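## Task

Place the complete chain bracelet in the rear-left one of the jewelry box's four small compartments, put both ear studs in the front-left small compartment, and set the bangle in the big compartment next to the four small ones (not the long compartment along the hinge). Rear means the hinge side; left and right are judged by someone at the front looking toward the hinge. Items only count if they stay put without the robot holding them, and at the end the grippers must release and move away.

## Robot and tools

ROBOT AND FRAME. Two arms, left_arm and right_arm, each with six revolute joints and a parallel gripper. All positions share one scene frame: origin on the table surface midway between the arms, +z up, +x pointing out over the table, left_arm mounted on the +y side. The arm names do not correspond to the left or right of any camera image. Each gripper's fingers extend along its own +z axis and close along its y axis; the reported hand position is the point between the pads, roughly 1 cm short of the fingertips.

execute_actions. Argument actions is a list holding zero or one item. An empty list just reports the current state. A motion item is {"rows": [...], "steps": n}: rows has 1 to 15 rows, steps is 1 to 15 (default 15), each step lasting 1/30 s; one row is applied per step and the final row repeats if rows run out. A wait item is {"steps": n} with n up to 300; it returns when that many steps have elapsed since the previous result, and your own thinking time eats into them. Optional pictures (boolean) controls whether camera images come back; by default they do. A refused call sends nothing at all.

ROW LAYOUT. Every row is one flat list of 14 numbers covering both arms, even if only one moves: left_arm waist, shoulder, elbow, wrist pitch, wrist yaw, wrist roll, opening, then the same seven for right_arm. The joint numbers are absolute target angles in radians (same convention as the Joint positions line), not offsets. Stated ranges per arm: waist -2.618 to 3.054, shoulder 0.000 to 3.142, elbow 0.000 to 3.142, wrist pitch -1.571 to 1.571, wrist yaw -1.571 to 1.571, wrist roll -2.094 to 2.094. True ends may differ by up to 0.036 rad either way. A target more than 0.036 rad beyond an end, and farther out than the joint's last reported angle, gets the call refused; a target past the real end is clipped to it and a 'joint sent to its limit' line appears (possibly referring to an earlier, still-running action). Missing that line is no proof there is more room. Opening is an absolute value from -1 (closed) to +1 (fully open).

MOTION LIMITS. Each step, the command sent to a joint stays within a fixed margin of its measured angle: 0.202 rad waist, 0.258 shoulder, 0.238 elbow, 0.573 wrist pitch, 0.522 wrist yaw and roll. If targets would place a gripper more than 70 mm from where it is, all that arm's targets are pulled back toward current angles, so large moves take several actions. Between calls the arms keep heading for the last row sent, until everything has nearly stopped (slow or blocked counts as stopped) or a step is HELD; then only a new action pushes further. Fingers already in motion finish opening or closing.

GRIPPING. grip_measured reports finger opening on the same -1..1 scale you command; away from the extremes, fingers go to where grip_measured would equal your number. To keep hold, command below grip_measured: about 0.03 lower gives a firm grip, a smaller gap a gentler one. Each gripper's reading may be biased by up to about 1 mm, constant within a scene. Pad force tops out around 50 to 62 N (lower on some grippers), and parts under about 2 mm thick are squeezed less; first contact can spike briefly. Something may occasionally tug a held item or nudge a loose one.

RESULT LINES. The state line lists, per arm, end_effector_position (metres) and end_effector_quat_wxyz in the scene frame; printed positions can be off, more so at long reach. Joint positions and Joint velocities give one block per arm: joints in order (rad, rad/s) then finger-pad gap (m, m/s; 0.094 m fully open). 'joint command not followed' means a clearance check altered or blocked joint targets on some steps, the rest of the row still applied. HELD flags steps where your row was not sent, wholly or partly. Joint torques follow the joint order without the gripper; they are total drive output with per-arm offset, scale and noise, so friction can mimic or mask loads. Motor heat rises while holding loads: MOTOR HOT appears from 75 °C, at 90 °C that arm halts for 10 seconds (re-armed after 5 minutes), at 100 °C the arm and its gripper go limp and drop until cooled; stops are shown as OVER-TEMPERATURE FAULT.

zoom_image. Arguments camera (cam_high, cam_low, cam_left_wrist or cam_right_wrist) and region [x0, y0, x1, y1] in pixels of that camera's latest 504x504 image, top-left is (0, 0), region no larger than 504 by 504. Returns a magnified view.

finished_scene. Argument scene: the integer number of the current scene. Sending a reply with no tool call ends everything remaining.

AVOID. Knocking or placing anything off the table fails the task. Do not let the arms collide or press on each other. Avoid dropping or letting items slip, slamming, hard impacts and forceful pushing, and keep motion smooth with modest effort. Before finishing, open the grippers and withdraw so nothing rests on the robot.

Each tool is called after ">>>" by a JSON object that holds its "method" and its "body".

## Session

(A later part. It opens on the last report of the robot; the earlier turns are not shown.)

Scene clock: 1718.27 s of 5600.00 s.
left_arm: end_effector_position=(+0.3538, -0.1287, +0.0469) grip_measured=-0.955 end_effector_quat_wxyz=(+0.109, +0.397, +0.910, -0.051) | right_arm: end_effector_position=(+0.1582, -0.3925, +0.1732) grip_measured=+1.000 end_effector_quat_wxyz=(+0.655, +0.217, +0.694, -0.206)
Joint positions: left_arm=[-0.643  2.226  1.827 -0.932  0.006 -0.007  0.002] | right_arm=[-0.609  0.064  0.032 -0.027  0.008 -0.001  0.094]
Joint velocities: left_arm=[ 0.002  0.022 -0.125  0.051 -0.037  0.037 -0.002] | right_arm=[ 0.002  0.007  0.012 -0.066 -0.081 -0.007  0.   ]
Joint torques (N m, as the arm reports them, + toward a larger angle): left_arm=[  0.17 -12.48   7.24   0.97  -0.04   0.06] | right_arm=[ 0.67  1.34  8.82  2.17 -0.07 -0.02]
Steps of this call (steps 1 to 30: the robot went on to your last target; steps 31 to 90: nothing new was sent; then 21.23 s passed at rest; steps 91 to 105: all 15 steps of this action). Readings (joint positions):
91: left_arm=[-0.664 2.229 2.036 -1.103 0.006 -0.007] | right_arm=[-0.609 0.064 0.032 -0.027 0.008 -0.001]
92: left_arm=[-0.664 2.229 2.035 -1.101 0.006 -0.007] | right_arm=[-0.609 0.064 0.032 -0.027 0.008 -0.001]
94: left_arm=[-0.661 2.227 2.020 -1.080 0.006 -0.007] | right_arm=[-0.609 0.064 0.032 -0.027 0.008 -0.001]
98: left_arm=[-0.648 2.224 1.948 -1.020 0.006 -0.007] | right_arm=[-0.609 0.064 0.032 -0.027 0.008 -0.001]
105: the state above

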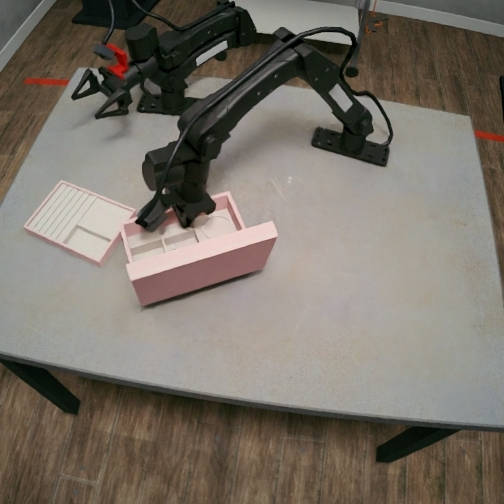

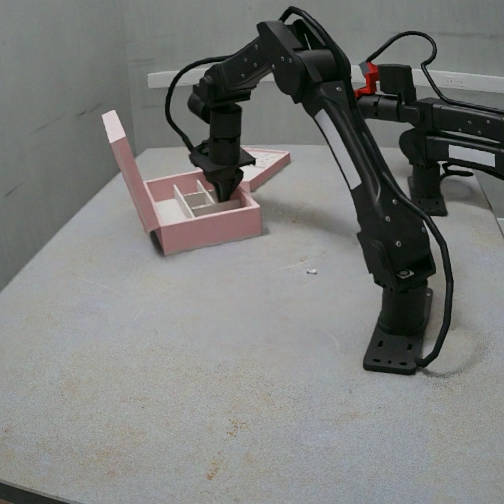

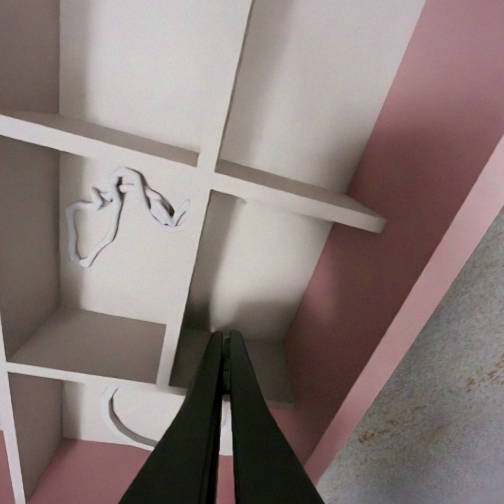

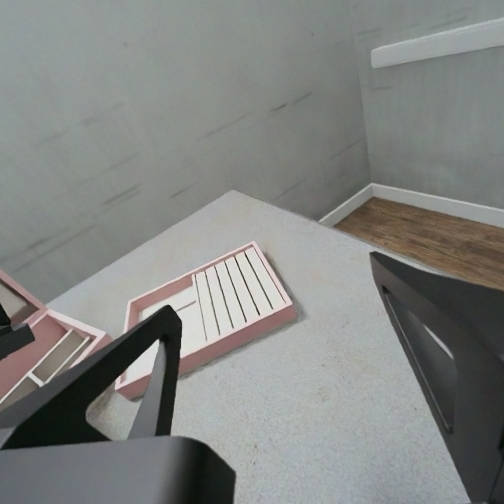

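>>> {"method": "execute_actions", "body": {"actions": [{"rows":[[-0.639,2.215,1.825,-0.87,0,0,-0.97,-0.6,0.05,0.05,0,0,0,1]],"steps":10}], "pictures": false}}

Scene clock: 1733.27 s of 5600.00 s.
left_arm: end_effector_position=(+0.3608, -0.1362, +0.0491) grip_measured=-0.955 end_effector_quat_wxyz=(+0.128, +0.395, +0.908, -0.060) | right_arm: end_effector_position=(+0.1582, -0.3925, +0.1732) grip_measured=+1.000 end_effector_quat_wxyz=(+0.655, +0.217, +0.694, -0.206)
Joint positions: left_arm=[-0.643  2.226  1.825 -0.886  0.006 -0.007  0.002] | right_arm=[-0.609  0.064  0.032 -0.027  0.008 -0.001  0.094]
Joint velocities: left_arm=[-0.002 -0.017 -0.002  0.037  0.037  0.007  0.001] | right_arm=[-0.002  0.022  0.002  0.022  0.007 -0.022  0.   ]
Joint torques (N m, as the arm reports them, + toward a larger angle): left_arm=[  0.3  -12.47   6.79   0.86  -0.04   0.06] | right_arm=[ 0.66  1.34  8.81  2.17 -0.08 -0.02]
Steps of this call (steps 1 to 30: the robot went on to your last target; steps 31 to 90: nothing new was sent; then 11.67 s passed at rest; steps 91 to 100: all 10 steps of this action). Readings (joint positions):
91: left_arm=[-0.643 2.226 1.825 -0.886 0.006 -0.007] | right_arm=[-0.609 0.064 0.032 -0.027 0.008 -0.001]
92: left_arm=[-0.643 2.226 1.825 -0.886 0.006 -0.007] | right_arm=[-0.609 0.064 0.032 -0.027 0.008 -0.001]
94: left_arm=[-0.643 2.226 1.825 -0.886 0.006 -0.007] | right_arm=[-0.609 0.064 0.032 -0.027 0.008 -0.001]
98: left_arm=[-0.643 2.226 1.825 -0.886 0.006 -0.007] | right_arm=[-0.609 0.064 0.032 -0.027 0.008 -0.001]
100: the state above

>>> {"method": "execute_actions", "body": {"actions": [{"rows":[[-0.639,2.219,1.82,-0.86,0,0,-0.97,-0.6,0.05,0.05,0,0,0,1],[-0.639,2.223,1.814,-0.85,0,0,-0.97,-0.6,0.05,0.05,0,0,0,1],[-0.639,2.227,1.808,-0.84,0,0,-0.97,-0.6,0.05,0.05,0,0,0,1],[-0.639,2.231,1.802,-0.83,0,0,-0.97,-0.6,0.05,0.05,0,0,0,1],[-0.639,2.235,1.795,-0.82,0,0,-0.97,-0.6,0.05,0.05,0,0,0,1]],"steps":15}]}}

Scene clock: 1741.93 s of 5600.00 s.
left_arm: end_effector_position=(+0.3633, -0.1390, +0.0414) grip_measured=-0.955 end_effector_quat_wxyz=(+0.135, +0.395, +0.907, -0.063) | right_arm: end_effector_position=(+0.1582, -0.3925, +0.1732) grip_measured=+1.000 end_effector_quat_wxyz=(+0.655, +0.217, +0.694, -0.206)
Joint positions: left_arm=[-0.643  2.233  1.801 -0.841  0.006 -0.007  0.002] | right_arm=[-0.609  0.064  0.032 -0.027  0.008 -0.001  0.094]
Joint velocities: left_arm=[ 0.002  0.002 -0.007  0.11   0.007  0.022 -0.   ] | right_arm=[ 0.022 -0.002  0.007 -0.037  0.037 -0.007  0.   ]
Joint torques (N m, as the arm reports them, + toward a larger angle): left_arm=[  0.31 -11.59   6.13   0.86  -0.04   0.07] | right_arm=[ 0.67  1.34  8.79  2.17 -0.08 -0.02]
Steps of this call (steps 1 to 15: the robot went on to your last target; steps 16 to 90: nothing new was sent; then 5.17 s passed at rest; steps 91 to 105: all 15 steps of this action). Readings (joint positions):
91: left_arm=[-0.643 2.226 1.825 -0.885 0.006 -0.007] | right_arm=[-0.609 0.064 0.032 -0.027 0.008 -0.001]
92: left_arm=[-0.643 2.226 1.825 -0.883 0.006 -0.007] | right_arm=[-0.609 0.064 0.032 -0.027 0.008 -0.001]
94: left_arm=[-0.643 2.226 1.820 -0.871 0.006 -0.007] | right_arm=[-0.609 0.064 0.032 -0.027 0.008 -0.001]
98: left_arm=[-0.643 2.228 1.805 -0.850 0.006 -0.007] | right_arm=[-0.609 0.064 0.032 -0.027 0.008 -0.001]
105: the state above

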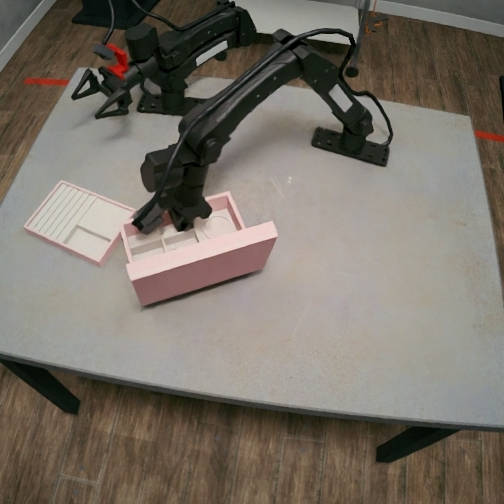

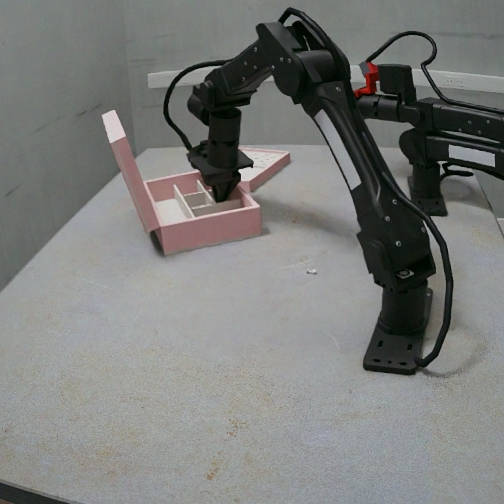

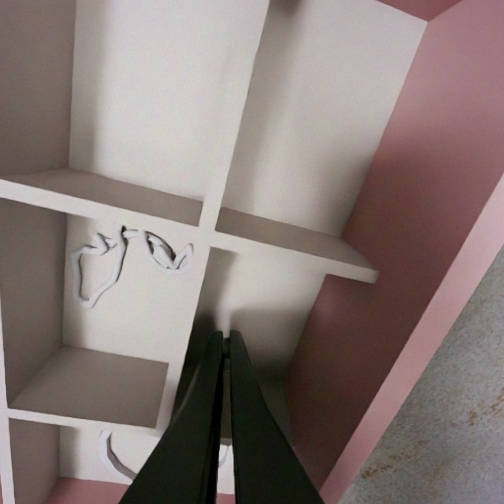

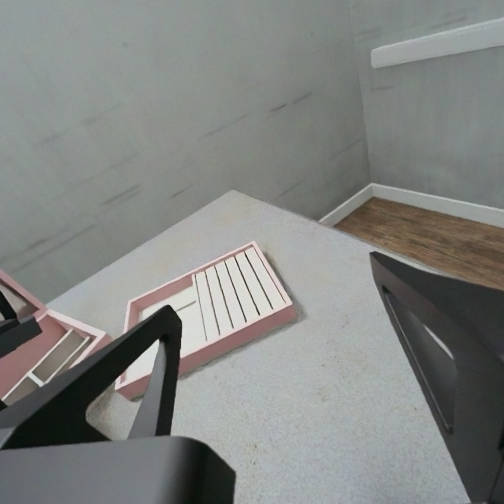

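>>> {"method": "execute_actions", "body": {"actions": [{"rows":[[-0.639,2.239,1.79,-0.812,0,0,-0.97,-0.6,0.05,0.05,0,0,0,1],[-0.639,2.243,1.785,-0.804,0,0,-0.97,-0.6,0.05,0.05,0,0,0,1],[-0.639,2.247,1.78,-0.796,0,0,-0.97,-0.6,0.05,0.05,0,0,0,1],[-0.639,2.25,1.775,-0.79,0,0,-0.97,-0.6,0.05,0.05,0,0,0,1]],"steps":12}], "pictures": false}}

Scene clock: 1752.13 s of 5600.00 s.
left_arm: end_effector_position=(+0.3638, -0.1395, +0.0299) grip_measured=-0.955 end_effector_quat_wxyz=(+0.134, +0.395, +0.907, -0.062) | right_arm: end_effector_position=(+0.1582, -0.3925, +0.1732) grip_measured=+1.000 end_effector_quat_wxyz=(+0.655, +0.217, +0.694, -0.206)
Joint positions: left_arm=[-0.643  2.249  1.782 -0.808  0.006 -0.006  0.002] | right_arm=[-0.609  0.064  0.032 -0.027  0.008 -0.001  0.094]
Joint velocities: left_arm=[ 0.002 -0.007 -0.007  0.022  0.007 -0.095 -0.   ] | right_arm=[-0.002  0.007  0.007 -0.081 -0.051  0.007  0.   ]
Joint torques (N m, as the arm reports them, + toward a larger angle): left_arm=[  0.3  -11.72   6.2    0.84  -0.02   0.06] | right_arm=[ 0.67  1.34  8.81  2.17 -0.08 -0.02]
Steps of this call (steps 1 to 15: the robot went on to your last target; steps 16 to 90: nothing new was sent; then 6.80 s passed at rest; steps 91 to 102: all 12 steps of this action). Readings (joint positions):
91: left_arm=[-0.643 2.233 1.801 -0.836 0.006 -0.007] | right_arm=[-0.609 0.064 0.032 -0.027 0.008 -0.001]
92: left_arm=[-0.643 2.233 1.800 -0.833 0.006 -0.007] | right_arm=[-0.609 0.064 0.032 -0.027 0.008 -0.001]
94: left_arm=[-0.643 2.233 1.795 -0.823 0.006 -0.007] | right_arm=[-0.609 0.064 0.032 -0.027 0.008 -0.001]
98: left_arm=[-0.643 2.243 1.785 -0.812 0.006 -0.007] | right_arm=[-0.609 0.064 0.032 -0.027 0.008 -0.001]
102: the state above

Near the floor. Release.

>>> {"method": "execute_actions", "body": {"actions": [{"rows":[[-0.639,2.245,1.78,-0.79,0,0,-0.93,-0.6,0.05,0.05,0,0,0,1],[-0.639,2.245,1.78,-0.79,0,0,-0.89,-0.6,0.05,0.05,0,0,0,1],[-0.639,2.245,1.78,-0.79,0,0,-0.85,-0.6,0.05,0.05,0,0,0,1],[-0.639,2.245,1.78,-0.79,0,0,-0.80,-0.6,0.05,0.05,0,0,0,1],[-0.639,2.245,1.78,-0.79,0,0,-0.75,-0.6,0.05,0.05,0,0,0,1],[-0.639,2.245,1.78,-0.79,0,0,-0.72,-0.6,0.05,0.05,0,0,0,1]],"steps":12}]}}

Scene clock: 1757.83 s of 5600.00 s.
left_arm: end_effector_position=(+0.3631, -0.1410, +0.0301) grip_measured=-0.725 end_effector_quat_wxyz=(+0.134, +0.402, +0.903, -0.065) | right_arm: end_effector_position=(+0.1582, -0.3925, +0.1732) grip_measured=+1.000 end_effector_quat_wxyz=(+0.655, +0.217, +0.694, -0.206)
Joint positions: left_arm=[-0.643  2.249  1.782 -0.805  0.013  0.007  0.013] | right_arm=[-0.609  0.064  0.032 -0.027  0.008 -0.001  0.094]
Joint velocities: left_arm=[-0.002 -0.002 -0.017 -0.066 -0.066  0.066 -0.002] | right_arm=[ 0.002 -0.002  0.002 -0.037 -0.022 -0.051  0.   ]
Joint torques (N m, as the arm reports them, + toward a larger angle): left_arm=[  0.37 -12.06   6.63   0.86  -0.11  -0.15] | right_arm=[ 0.67  1.34  8.81  2.17 -0.08 -0.02]
Steps of this call (steps 1 to 15: the robot went on to your last target; steps 16 to 90: nothing new was sent; then 2.30 s passed at rest; steps 91 to 102: all 12 steps of this action). Readings (joint positions):
91: left_arm=[-0.643 2.249 1.782 -0.805 0.006 -0.006] | right_arm=[-0.609 0.064 0.032 -0.027 0.008 -0.001]
92: left_arm=[-0.643 2.249 1.782 -0.805 0.006 -0.006] | right_arm=[-0.609 0.064 0.032 -0.027 0.008 -0.001]
94: left_arm=[-0.643 2.249 1.782 -0.805 0.006 -0.006] | right_arm=[-0.609 0.064 0.032 -0.027 0.008 -0.001]
98: left_arm=[-0.643 2.249 1.782 -0.805 0.013 0.003] | right_arm=[-0.609 0.064 0.032 -0.027 0.008 -0.001]
102: the state above

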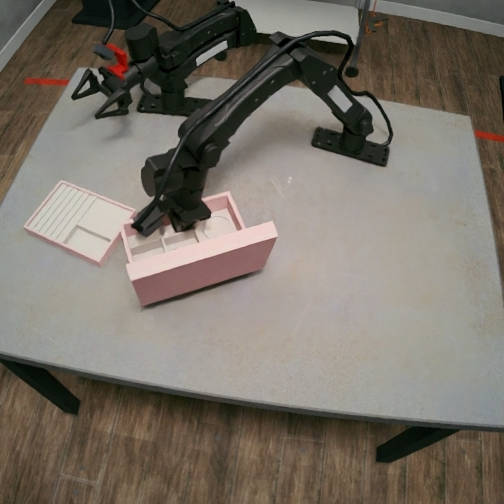

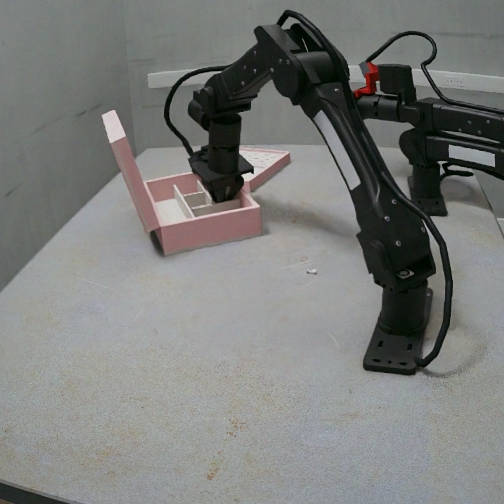

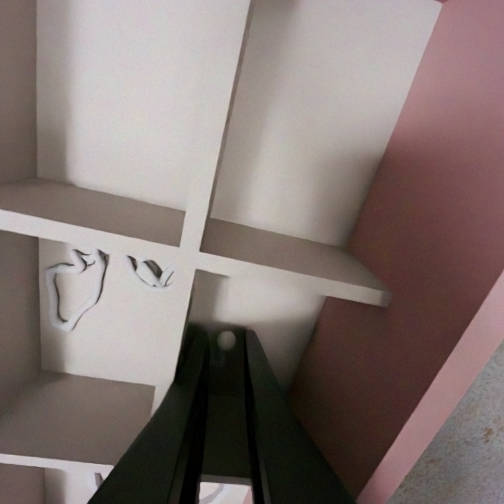

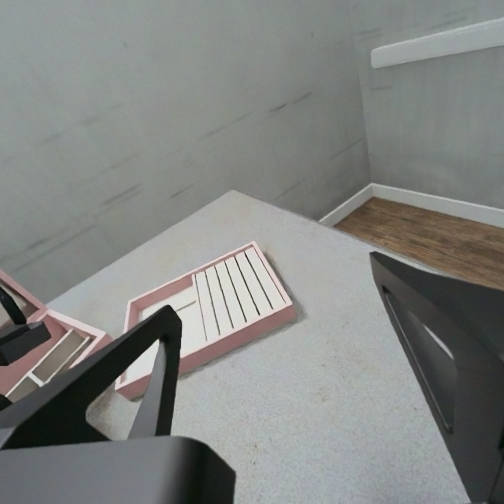

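>>> {"method": "execute_actions", "body": {"actions": [{"rows":[[-0.639,2.24,1.795,-0.80,0,0,-0.75,-0.6,0.05,0.05,0,0,0,1],[-0.639,2.235,1.81,-0.815,0,0,-0.75,-0.6,0.05,0.05,0,0,0,1],[-0.639,2.23,1.83,-0.835,0,0,-0.75,-0.6,0.05,0.05,0,0,0,1],[-0.639,2.225,1.85,-0.855,0,0,-0.75,-0.6,0.05,0.05,0,0,0,1],[-0.639,2.22,1.87,-0.875,0,0,-0.75,-0.6,0.05,0.05,0,0,0,1],[-0.639,2.215,1.89,-0.895,0,0,-0.75,-0.6,0.05,0.05,0,0,0,1],[-0.639,2.21,1.915,-0.92,0,0,-0.75,-0.6,0.05,0.05,0,0,0,1],[-0.639,2.21,1.94,-0.945,0,0,-0.75,-0.6,0.05,0.05,0,0,0,1],[-0.639,2.21,1.965,-0.97,0,0,-0.75,-0.6,0.05,0.05,0,0,0,1],[-0.639,2.21,1.99,-0.995,0,0,-0.75,-0.6,0.05,0.05,0,0,0,1],[-0.639,2.21,2.015,-1.02,0,0,-0.75,-0.6,0.05,0.05,0,0,0,1],[-0.639,2.21,2.04,-1.045,0,0,-0.75,-0.6,0.05,0.05,0,0,0,1],[-0.639,2.21,2.065,-1.07,0,0,-0.75,-0.6,0.05,0.05,0,0,0,1],[-0.639,2.21,2.08,-1.09,0,0,-0.75,-0.6,0.05,0.05,0,0,0,1]],"steps":15}]}}

Scene clock: 1794.37 s of 5600.00 s.
left_arm: end_effector_position=(+0.3772, -0.1551, +0.1091) grip_measured=-0.747 end_effector_quat_wxyz=(+0.169, +0.399, +0.898, -0.078) | right_arm: end_effector_position=(+0.1582, -0.3925, +0.1732) grip_measured=+1.000 end_effector_quat_wxyz=(+0.655, +0.217, +0.694, -0.206)
Joint positions: left_arm=[-0.643  2.23   2.042 -1.009  0.008  0.007  0.012] | right_arm=[-0.609  0.064  0.032 -0.027  0.008 -0.001  0.094]
Joint velocities: left_arm=[-0.002 -0.149  0.457 -0.388 -0.022  0.022  0.   ] | right_arm=[ 0.007  0.007 -0.007 -0.037 -0.037  0.022  0.   ]
Joint torques (N m, as the arm reports them, + toward a larger angle): left_arm=[  0.35 -12.67   7.78   0.65  -0.05  -0.07] | right_arm=[ 0.67  1.34  8.8   2.16 -0.08 -0.02]
Steps of this call (steps 1 to 15: the robot went on to your last target; steps 16 to 90: nothing new was sent; then 33.03 s passed at rest; steps 91 to 105: all 15 steps of this action). Readings (joint positions):
91: left_arm=[-0.643 2.249 1.782 -0.805 0.013 0.008] | right_arm=[-0.609 0.064 0.032 -0.027 0.008 -0.001]
92: left_arm=[-0.643 2.249 1.783 -0.806 0.013 0.008] | right_arm=[-0.609 0.064 0.032 -0.027 0.008 -0.001]
94: left_arm=[-0.643 2.249 1.796 -0.821 0.013 0.008] | right_arm=[-0.609 0.064 0.032 -0.027 0.008 -0.001]
98: left_arm=[-0.643 2.249 1.869 -0.881 0.010 0.008] | right_arm=[-0.609 0.064 0.032 -0.027 0.008 -0.001]
105: the state above

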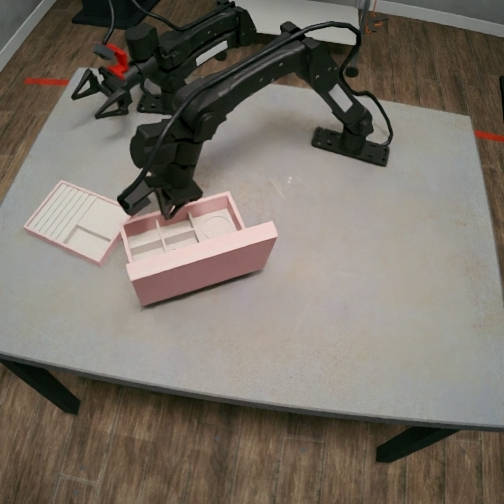

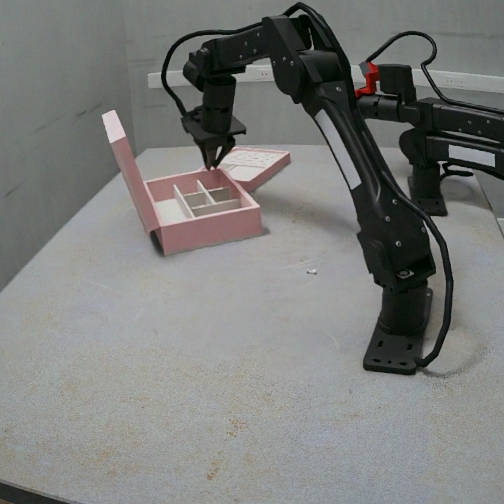

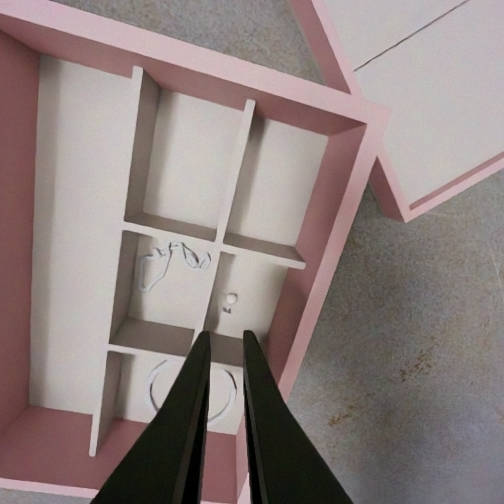

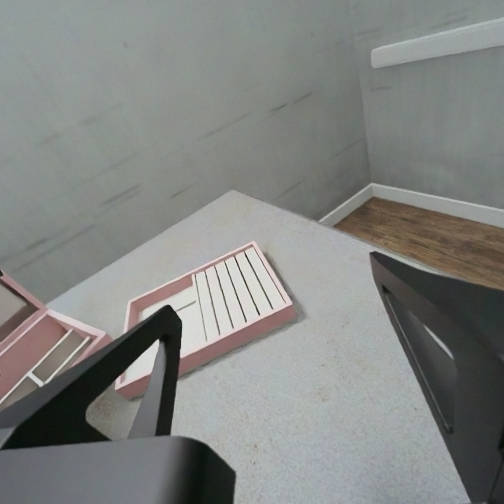

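>>> {"method": "execute_actions", "body": {"actions": [{"rows":[[-0.639,2.17,2.04,-1.10,0,0,-0.75,-0.6,0.05,0.05,0,0,0,1],[-0.639,2.13,1.99,-1.105,0,0,-0.75,-0.6,0.05,0.05,0,0,0,1],[-0.639,2.09,1.94,-1.11,0,0,-0.75,-0.6,0.05,0.05,0,0,0,1],[-0.639,2.05,1.89,-1.115,0,0,-0.75,-0.6,0.05,0.05,0,0,0,1],[-0.639,2.01,1.84,-1.12,0,0,-0.75,-0.6,0.05,0.05,0,0,0,1],[-0.639,1.97,1.79,-1.125,0,-0.05,-0.75,-0.6,0.05,0.05,0,0,0,1],[-0.639,1.93,1.74,-1.13,0,-0.10,-0.75,-0.6,0.05,0.05,0,0,0,1],[-0.639,1.89,1.69,-1.135,0,-0.15,-0.75,-0.6,0.05,0.05,0,0,0,1],[-0.639,1.85,1.64,-1.14,0,-0.20,-0.75,-0.6,0.05,0.05,0,0,0,1],[-0.639,1.81,1.59,-1.145,0,-0.25,-0.75,-0.6,0.05,0.05,0,0,0,1],[-0.639,1.77,1.54,-1.15,0,-0.30,-0.75,-0.6,0.05,0.05,0,0,0,1],[-0.639,1.73,1.49,-1.155,0,-0.35,-0.75,-0.6,0.05,0.05,0,0,0,1],[-0.639,1.69,1.44,-1.16,0,-0.40,-0.75,-0.6,0.05,0.05,0,0,0,1],[-0.639,1.65,1.39,-1.165,0,-0.45,-0.75,-0.6,0.05,0.05,0,0,0,1],[-0.639,1.61,1.34,-1.17,0,-0.50,-0.75,-0.6,0.05,0.05,0,0,0,1]],"steps":15}], "pictures": false}}

>>> {"method": "execute_actions", "body": {"actions": [{"rows":[[-0.637,1.585,1.29,-1.15,0,-0.54,-0.73,-0.6,0.05,0.05,0,0,0,1],[-0.635,1.56,1.24,-1.13,0,-0.58,-0.71,-0.6,0.05,0.05,0,0,0,1],[-0.633,1.535,1.19,-1.11,0,-0.62,-0.69,-0.6,0.05,0.05,0,0,0,1],[-0.631,1.51,1.14,-1.09,0,-0.66,-0.67,-0.6,0.05,0.05,0,0,0,1],[-0.63,1.485,1.09,-1.07,0,-0.70,-0.65,-0.6,0.05,0.05,0,0,0,1],[-0.63,1.465,1.04,-1.05,0,-0.73,-0.63,-0.6,0.05,0.05,0,0,0,1],[-0.63,1.445,0.99,-1.03,0,-0.73,-0.61,-0.6,0.05,0.05,0,0,0,1],[-0.63,1.425,0.945,-1.01,0,-0.73,-0.6,-0.6,0.05,0.05,0,0,0,1],[-0.63,1.41,0.90,-0.99,0,-0.73,-0.6,-0.6,0.05,0.05,0,0,0,1],[-0.63,1.395,0.86,-0.97,0,-0.73,-0.6,-0.6,0.05,0.05,0,0,0,1],[-0.63,1.38,0.82,-0.95,0,-0.73,-0.6,-0.6,0.05,0.05,0,0,0,1],[-0.63,1.37,0.785,-0.93,0,-0.73,-0.6,-0.6,0.05,0.05,0,0,0,1],[-0.63,1.36,0.755,-0.92,0,-0.73,-0.6,-0.6,0.05,0.05,0,0,0,1],[-0.63,1.355,0.745,-0.915,0,-0.73,-0.6,-0.6,0.05,0.05,0,0,0,1]],"steps":15}], "pictures": false}}

>>> {"method": "execute_actions", "body": {"actions": [{"steps":12}]}}

Scene clock: 1829.13 s of 5600.00 s.
left_arm: end_effector_position=(+0.2584, -0.0256, +0.1348) grip_measured=-0.747 end_effector_quat_wxyz=(+0.076, +0.259, +0.961, -0.053) | right_arm: end_effector_position=(+0.1582, -0.3925, +0.1732) grip_measured=+1.000 end_effector_quat_wxyz=(+0.655, +0.217, +0.694, -0.206)
Joint positions: left_arm=[-0.643  1.687  1.439 -1.137  0.008 -0.303  0.012] | right_arm=[-0.609  0.064  0.032 -0.027  0.008 -0.001  0.094]
Joint velocities: left_arm=[-0.017 -1.189 -1.473 -0.11  -0.022 -1.311 -0.001] | right_arm=[-0.007 -0.007  0.012  0.007  0.007 -0.051  0.   ]
Joint torques (N m, as the arm reports them, + toward a larger angle): left_arm=[ 0.21 -7.56  5.98  0.36 -0.08 -0.07] | right_arm=[ 0.67  1.34  8.81  2.17 -0.08 -0.02]
Steps of this call (steps 1 to 30: the robot went on to your last target; steps 31 to 90: nothing new was sent; then 31.27 s passed at rest; steps 91 to 105: all 15 steps of this action). Readings (joint positions):
91: left_arm=[-0.643 2.210 2.063 -1.087 0.008 0.007] | right_arm=[-0.609 0.064 0.032 -0.027 0.008 -0.001]
92: left_arm=[-0.643 2.199 2.047 -1.083 0.008 0.007] | right_arm=[-0.609 0.064 0.032 -0.027 0.008 -0.001]
94: left_arm=[-0.643 2.150 1.971 -1.081 0.008 0.007] | right_arm=[-0.609 0.064 0.032 -0.027 0.008 -0.001]
98: left_arm=[-0.643 1.992 1.775 -1.104 0.008 -0.038] | right_arm=[-0.609 0.064 0.032 -0.027 0.008 -0.001]
105: the state above

Scene clock: 1829.63 s of 5600.00 s.
left_arm: end_effector_position=(+0.1545, +0.0890, +0.0355) grip_measured=-0.603 end_effector_quat_wxyz=(-0.019, +0.061, +0.998, +0.013) | right_arm: end_effector_position=(+0.1582, -0.3925, +0.1732) grip_measured=+1.000 end_effector_quat_wxyz=(+0.655, +0.217, +0.694, -0.206)
Joint positions: left_arm=[-0.638  1.385  0.761 -0.992  0.008 -0.702  0.019] | right_arm=[-0.609  0.064  0.032 -0.027  0.008 -0.001  0.094]
Joint velocities: left_arm=[-0.007 -0.139 -0.515  0.125 -0.007 -0.212 -0.001] | right_arm=[-0.007 -0.012 -0.012 -0.051 -0.007  0.007  0.   ]
Joint torques (N m, as the arm reports them, + toward a larger angle): left_arm=[ 0.67 -5.05  7.19  0.65 -0.06 -0.07] | right_arm=[ 0.66  1.35  8.81  2.17 -0.08 -0.02]
Steps of this call (steps 1 to 15: all 15 steps of this action). Readings (joint positions):
1: left_arm=[-0.643 1.649 1.389 -1.141 0.008 -0.347] | right_arm=[-0.609 0.064 0.032 -0.027 0.008 -0.001]
2: left_arm=[-0.643 1.613 1.340 -1.142 0.008 -0.390] | right_arm=[-0.609 0.064 0.032 -0.027 0.008 -0.001]
4: left_arm=[-0.643 1.556 1.241 -1.134 0.008 -0.475] | right_arm=[-0.609 0.064 0.032 -0.027 0.008 -0.001]
8: left_arm=[-0.639 1.475 1.035 -1.087 0.008 -0.617] | right_arm=[-0.609 0.064 0.032 -0.027 0.008 -0.001]
15: the state above

Scene clock: 1830.03 s of 5600.00 s.
left_arm: end_effector_position=(+0.1608, +0.0822, +0.0327) grip_measured=-0.603 end_effector_quat_wxyz=(-0.001, +0.051, +0.999, -0.005) | right_arm: end_effector_position=(+0.1582, -0.3925, +0.1732) grip_measured=+1.000 end_effector_quat_wxyz=(+0.655, +0.217, +0.694, -0.206)
Joint positions: left_arm=[-0.638  1.375  0.742 -0.932  0.008 -0.721  0.019] | right_arm=[-0.609  0.064  0.032 -0.027  0.008 -0.001  0.094]
Joint velocities: left_arm=[-0.002  0.012  0.002  0.081 -0.007 -0.066 -0.001] | right_arm=[ 0.002 -0.012 -0.002  0.007  0.007  0.022  0.   ]
Joint torques (N m, as the arm reports them, + toward a larger angle): left_arm=[ 0.67 -4.95  6.18  0.35 -0.06 -0.06] | right_arm=[ 0.65  1.34  8.81  2.16 -0.08 -0.02]
Steps of this call (steps 1 to 12: the robot went on to your last target). Readings (joint positions):
1: left_arm=[-0.638 1.381 0.749 -0.988 0.008 -0.706] | right_arm=[-0.609 0.064 0.032 -0.027 0.008 -0.001]
2: left_arm=[-0.638 1.381 0.743 -0.983 0.008 -0.710] | right_arm=[-0.609 0.064 0.032 -0.027 0.008 -0.001]
4: left_arm=[-0.638 1.379 0.742 -0.967 0.008 -0.715] | right_arm=[-0.609 0.064 0.032 -0.027 0.008 -0.001]
8: left_arm=[-0.638 1.375 0.742 -0.941 0.008 -0.720] | right_arm=[-0.609 0.064 0.032 -0.027 0.008 -0.001]
12: the state above

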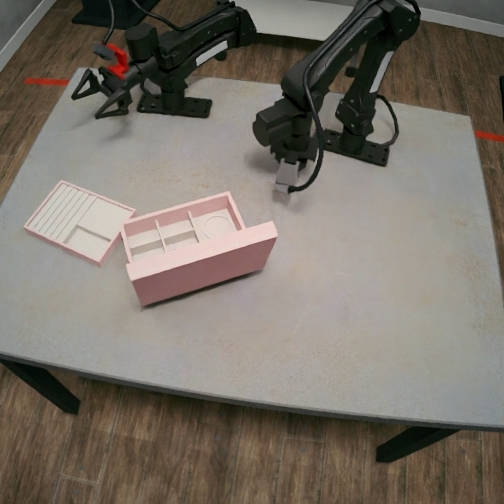

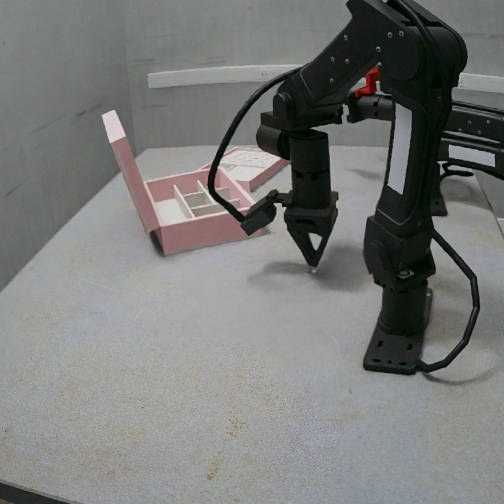

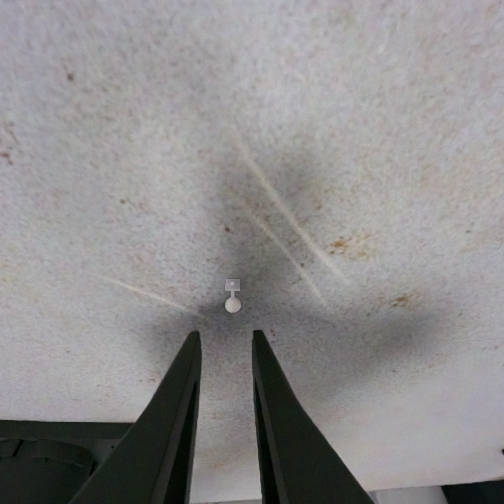

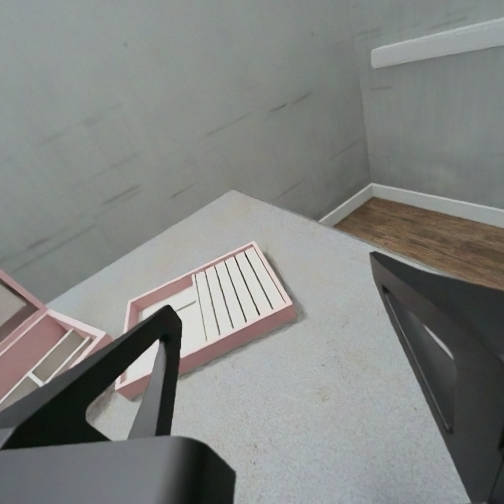

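>>> {"method": "execute_actions", "body": {"actions": [{"rows":[[-0.63,1.375,0.738,-0.905,0,-0.73,-0.6,-0.6,0.05,0.05,0,0,0,1],[-0.63,1.381,0.731,-0.895,0,-0.73,-0.6,-0.6,0.05,0.05,0,0,0,1],[-0.63,1.387,0.724,-0.885,0,-0.73,-0.6,-0.6,0.05,0.05,0,0,0,1],[-0.63,1.393,0.717,-0.875,0,-0.73,-0.6,-0.6,0.05,0.05,0,0,0,1],[-0.63,1.399,0.71,-0.865,0,-0.73,-0.6,-0.6,0.05,0.05,0,0,0,1],[-0.63,1.405,0.703,-0.855,0,-0.73,-0.6,-0.6,0.05,0.05,0,0,0,1],[-0.63,1.411,0.695,-0.845,0,-0.73,-0.6,-0.6,0.05,0.05,0,0,0,1],[-0.63,1.416,0.687,-0.835,0,-0.73,-0.6,-0.6,0.05,0.05,0,0,0,1],[-0.63,1.421,0.679,-0.826,0,-0.73,-0.6,-0.6,0.05,0.05,0,0,0,1],[-0.63,1.421,0.67,-0.817,0,-0.73,-0.6,-0.6,0.05,0.05,0,0,0,1]],"steps":15}]}}

Scene clock: 1850.27 s of 5600.00 s.
left_arm: end_effector_position=(+0.1590, +0.0842, +0.0127) grip_measured=-0.603 end_effector_quat_wxyz=(-0.004, +0.049, +0.999, -0.002) | right_arm: end_effector_position=(+0.1582, -0.3925, +0.1732) grip_measured=+1.000 end_effector_quat_wxyz=(+0.655, +0.217, +0.694, -0.206)
Joint positions: left_arm=[-0.638  1.413  0.685 -0.846  0.008 -0.724  0.019] | right_arm=[-0.609  0.064  0.032 -0.027  0.008 -0.001  0.094]
Joint velocities: left_arm=[-0.002  0.007  0.002  0.051  0.022  0.037 -0.   ] | right_arm=[ 0.002 -0.007  0.007 -0.066 -0.081 -0.007  0.   ]
Joint torques (N m, as the arm reports them, + toward a larger angle): left_arm=[ 0.68 -2.9   4.47  0.5  -0.06 -0.05] | right_arm=[ 0.67  1.34  8.81  2.16 -0.08 -0.02]
Steps of this call (steps 1 to 30: the robot went on to your last target; steps 31 to 90: nothing new was sent; then 16.73 s passed at rest; steps 91 to 105: all 15 steps of this action). Readings (joint positions):
91: left_arm=[-0.638 1.375 0.742 -0.927 0.008 -0.723] | right_arm=[-0.609 0.064 0.032 -0.027 0.008 -0.001]
92: left_arm=[-0.638 1.375 0.742 -0.924 0.008 -0.723] | right_arm=[-0.609 0.064 0.032 -0.027 0.008 -0.001]
94: left_arm=[-0.638 1.376 0.739 -0.912 0.008 -0.723] | right_arm=[-0.609 0.064 0.032 -0.027 0.008 -0.001]
98: left_arm=[-0.638 1.395 0.714 -0.878 0.008 -0.723] | right_arm=[-0.609 0.064 0.032 -0.027 0.008 -0.001]
105: the state above

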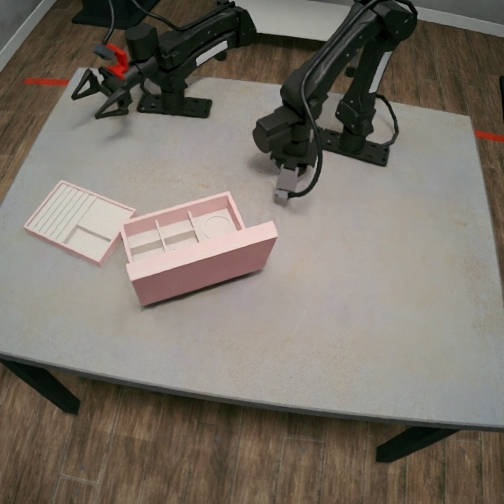

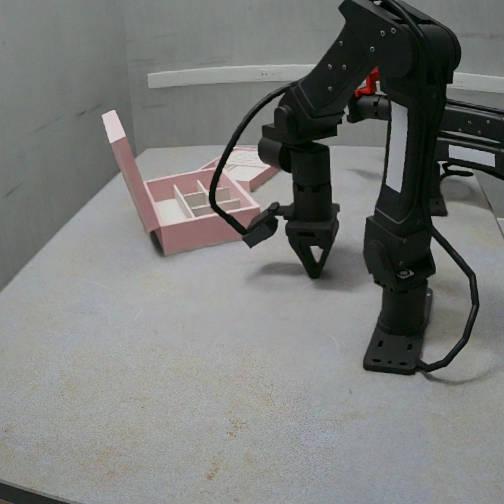

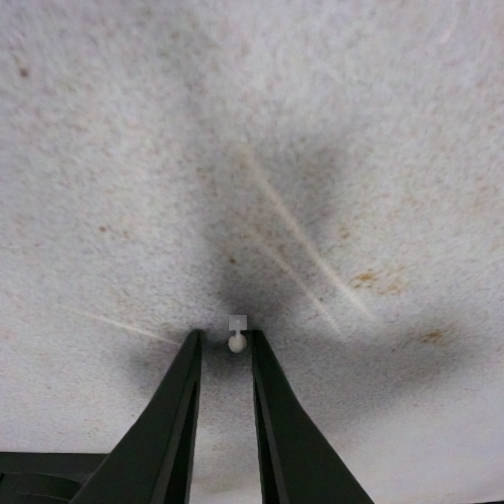

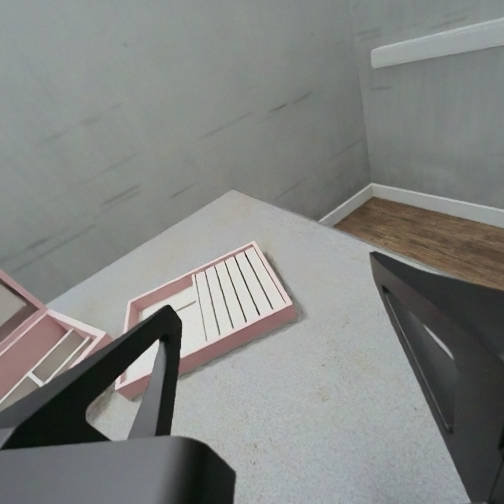

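>>> {"method": "execute_actions", "body": {"actions": [{"rows":[[-0.63,1.421,0.67,-0.817,0,-0.73,-0.65,-0.6,0.05,0.05,0,0,0,1],[-0.63,1.421,0.67,-0.817,0,-0.73,-0.7,-0.6,0.05,0.05,0,0,0,1],[-0.63,1.421,0.67,-0.817,0,-0.73,-0.74,-0.6,0.05,0.05,0,0,0,1],[-0.63,1.421,0.67,-0.817,0,-0.73,-0.78,-0.6,0.05,0.05,0,0,0,1],[-0.63,1.421,0.67,-0.817,0,-0.73,-0.81,-0.6,0.05,0.05,0,0,0,1],[-0.63,1.421,0.67,-0.817,0,-0.73,-0.84,-0.6,0.05,0.05,0,0,0,1],[-0.63,1.421,0.67,-0.817,0,-0.73,-0.86,-0.6,0.05,0.05,0,0,0,1],[-0.63,1.421,0.67,-0.817,0,-0.73,-0.88,-0.6,0.05,0.05,0,0,0,1],[-0.63,1.421,0.67,-0.817,0,-0.73,-0.90,-0.6,0.05,0.05,0,0,0,1],[-0.63,1.421,0.67,-0.817,0,-0.73,-0.92,-0.6,0.05,0.05,0,0,0,1],[-0.63,1.421,0.67,-0.817,0,-0.73,-0.94,-0.6,0.05,0.05,0,0,0,1],[-0.63,1.421,0.67,-0.817,0,-0.73,-0.955,-0.6,0.05,0.05,0,0,0,1],[-0.63,1.421,0.67,-0.817,0,-0.73,-0.97,-0.6,0.05,0.05,0,0,0,1]],"steps":15}]}}

>>> {"method": "zoom_image", "body": {"camera": "cam_left_wrist", "region": [170,290,290,410]}}

Scene clock: 1868.10 s of 5600.00 s.
left_arm: end_effector_position=(+0.1614, +0.0801, +0.0127) grip_measured=-0.957 end_effector_quat_wxyz=(+0.001, +0.050, +0.999, -0.010) | right_arm: end_effector_position=(+0.1582, -0.3925, +0.1732) grip_measured=+1.000 end_effector_quat_wxyz=(+0.655, +0.217, +0.694, -0.206)
Joint positions: left_arm=[-0.638  1.413  0.685 -0.827  0.013 -0.724  0.002] | right_arm=[-0.609  0.064  0.032 -0.027  0.008 -0.001  0.094]
Joint velocities: left_arm=[-0.007 -0.012 -0.007 -0.066 -0.051  0.037 -0.   ] | right_arm=[-0.012  0.017 -0.022  0.022 -0.022 -0.037  0.   ]
Joint torques (N m, as the arm reports them, + toward a larger angle): left_arm=[ 0.67 -2.98  4.52  0.38 -0.11 -0.05] | right_arm=[ 0.66  1.33  8.8   2.17 -0.08 -0.02]
Steps of this call (steps 1 to 15: the robot went on to your last target; steps 16 to 90: nothing new was sent; then 14.33 s passed at rest; steps 91 to 105: all 15 steps of this action). Readings (joint positions):
91: left_arm=[-0.638 1.413 0.685 -0.845 0.009 -0.724] | right_arm=[-0.609 0.064 0.032 -0.027 0.008 -0.001]
92: left_arm=[-0.638 1.413 0.685 -0.842 0.011 -0.724] | right_arm=[-0.609 0.064 0.032 -0.027 0.008 -0.001]
94: left_arm=[-0.638 1.413 0.685 -0.837 0.013 -0.724] | right_arm=[-0.609 0.064 0.032 -0.027 0.008 -0.001]
98: left_arm=[-0.638 1.413 0.685 -0.831 0.013 -0.724] | right_arm=[-0.609 0.064 0.032 -0.027 0.008 -0.001]
105: the state above

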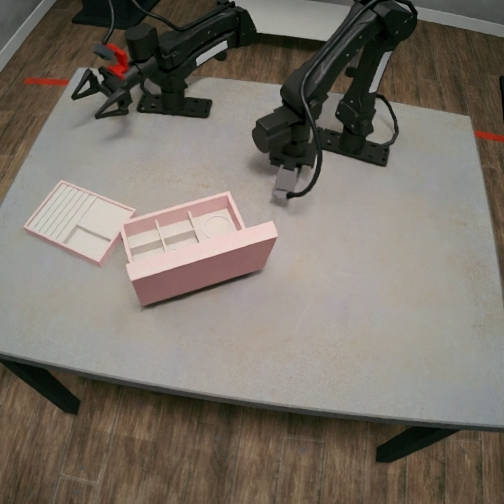

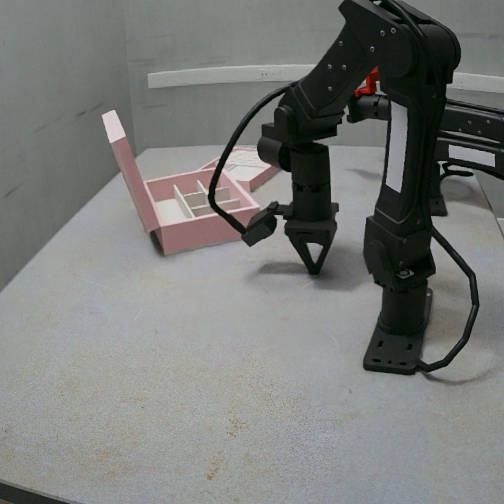

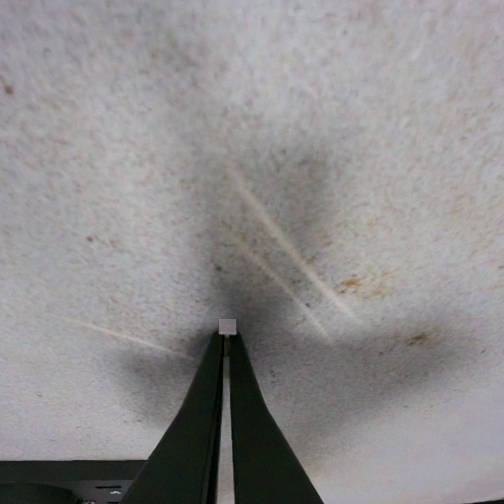

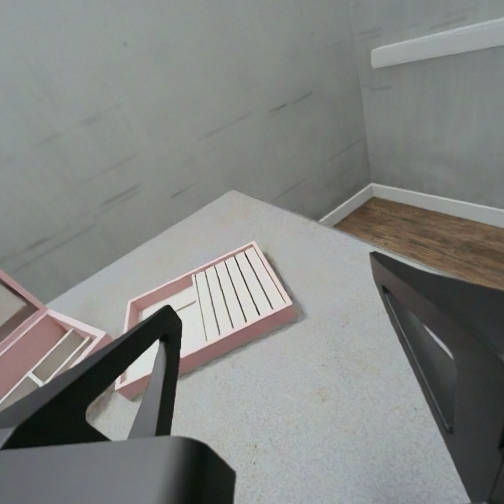

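Region (170, 290, 290, 410) of cam_left_wrist's 504x504 image, scaled by 4.200, with more detail than that image has.

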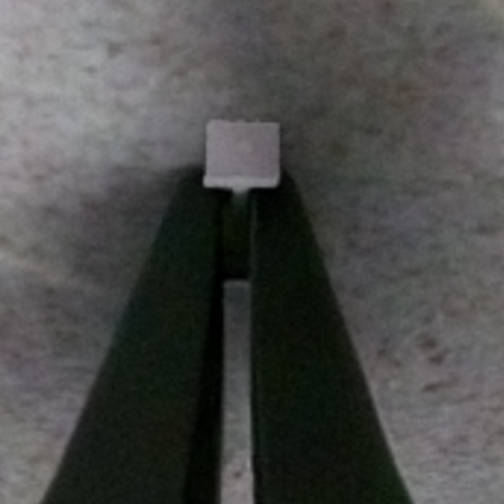

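>>> {"method": "execute_actions", "body": {"actions": [{"rows":[[-0.63,1.415,0.685,-0.83,0,-0.73,-0.97,-0.6,0.05,0.05,0,0,0,1],[-0.63,1.41,0.705,-0.85,0,-0.73,-0.97,-0.6,0.05,0.05,0,0,0,1],[-0.63,1.405,0.73,-0.875,0,-0.73,-0.97,-0.6,0.05,0.05,0,0,0,1],[-0.63,1.40,0.76,-0.905,0,-0.73,-0.97,-0.6,0.05,0.05,0,0,0,1],[-0.63,1.40,0.79,-0.935,0,-0.73,-0.97,-0.6,0.05,0.05,0,0,0,1],[-0.63,1.40,0.82,-0.965,0,-0.73,-0.97,-0.6,0.05,0.05,0,0,0,1],[-0.63,1.405,0.855,-0.995,0,-0.70,-0.97,-0.6,0.05,0.05,0,0,0,1],[-0.635,1.415,0.89,-1.02,0,-0.65,-0.97,-0.6,0.05,0.05,0,0,0,1],[-0.64,1.43,0.93,-1.04,0,-0.60,-0.97,-0.6,0.05,0.05,0,0,0,1],[-0.645,1.445,0.97,-1.06,0,-0.55,-0.97,-0.6,0.05,0.05,0,0,0,1],[-0.65,1.46,1.01,-1.08,0,-0.50,-0.97,-0.6,0.05,0.05,0,0,0,1],[-0.655,1.475,1.05,-1.10,0,-0.45,-0.97,-0.6,0.05,0.05,0,0,0,1],[-0.66,1.49,1.09,-1.115,0,-0.40,-0.97,-0.6,0.05,0.05,0,0,0,1],[-0.665,1.505,1.13,-1.13,0,-0.35,-0.97,-0.6,0.05,0.05,0,0,0,1],[-0.67,1.52,1.17,-1.145,0,-0.30,-0.97,-0.6,0.05,0.05,0,0,0,1]],"steps":15}]}}

Scene clock: 1887.53 s of 5600.00 s.
left_arm: end_effector_position=(+0.2047, +0.0287, +0.0944) grip_measured=-0.957 end_effector_quat_wxyz=(+0.038, +0.173, +0.983, -0.037) | right_arm: end_effector_position=(+0.1582, -0.3925, +0.1732) grip_measured=+1.000 end_effector_quat_wxyz=(+0.655, +0.217, +0.694, -0.206)
Joint positions: left_arm=[-0.651  1.484  1.084 -1.065  0.012 -0.488  0.002] | right_arm=[-0.609  0.064  0.032 -0.027  0.008 -0.001  0.094]
Joint velocities: left_arm=[-0.173  0.462  1.17  -0.52  -0.022  1.223  0.   ] | right_arm=[-0.002 -0.002 -0.002 -0.051  0.051 -0.081  0.   ]
Joint torques (N m, as the arm reports them, + toward a larger angle): left_arm=[-0.81 -4.38  7.66  0.44 -0.07  0.04] | right_arm=[ 0.66  1.34  8.81  2.16 -0.08 -0.02]
Steps of this call (steps 1 to 15: the robot went on to your last target; steps 16 to 90: nothing new was sent; then 15.93 s passed at rest; steps 91 to 105: all 15 steps of this action). Readings (joint positions):
91: left_arm=[-0.638 1.413 0.685 -0.827 0.013 -0.724] | right_arm=[-0.609 0.064 0.032 -0.027 0.008 -0.001]
92: left_arm=[-0.638 1.413 0.685 -0.828 0.013 -0.724] | right_arm=[-0.609 0.064 0.032 -0.027 0.008 -0.001]
94: left_arm=[-0.638 1.413 0.697 -0.850 0.013 -0.724] | right_arm=[-0.609 0.064 0.032 -0.027 0.008 -0.001]
98: left_arm=[-0.638 1.413 0.799 -0.938 0.013 -0.712] | right_arm=[-0.609 0.064 0.032 -0.027 0.008 -0.001]
105: the state above

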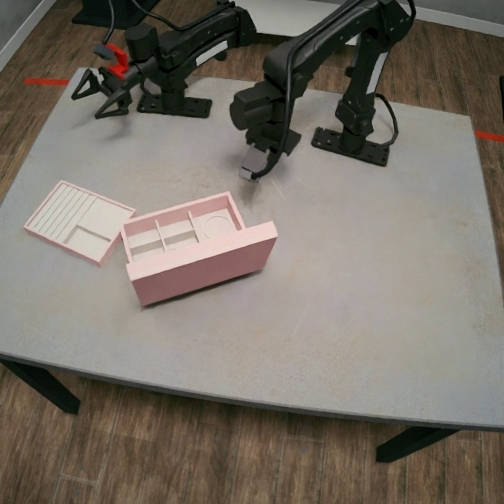

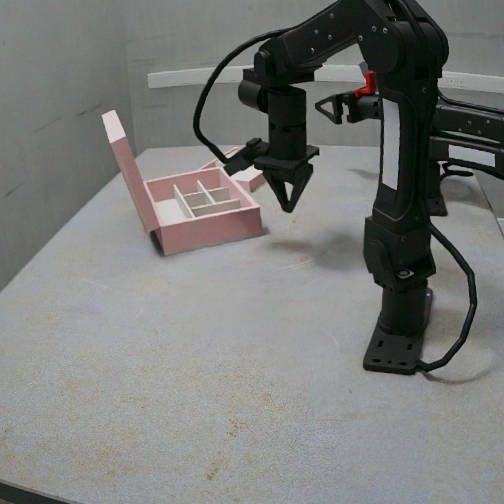

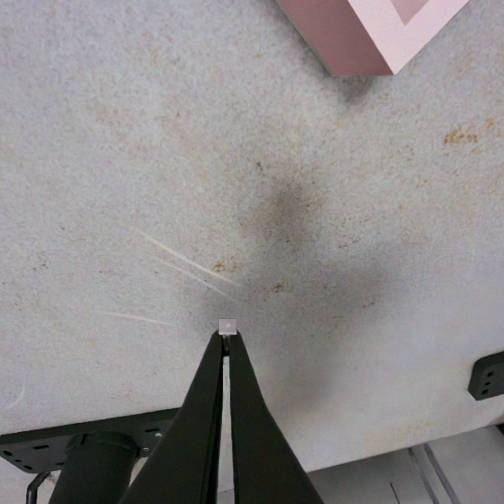

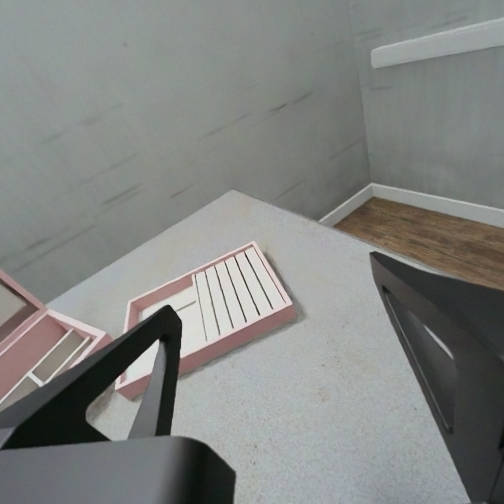

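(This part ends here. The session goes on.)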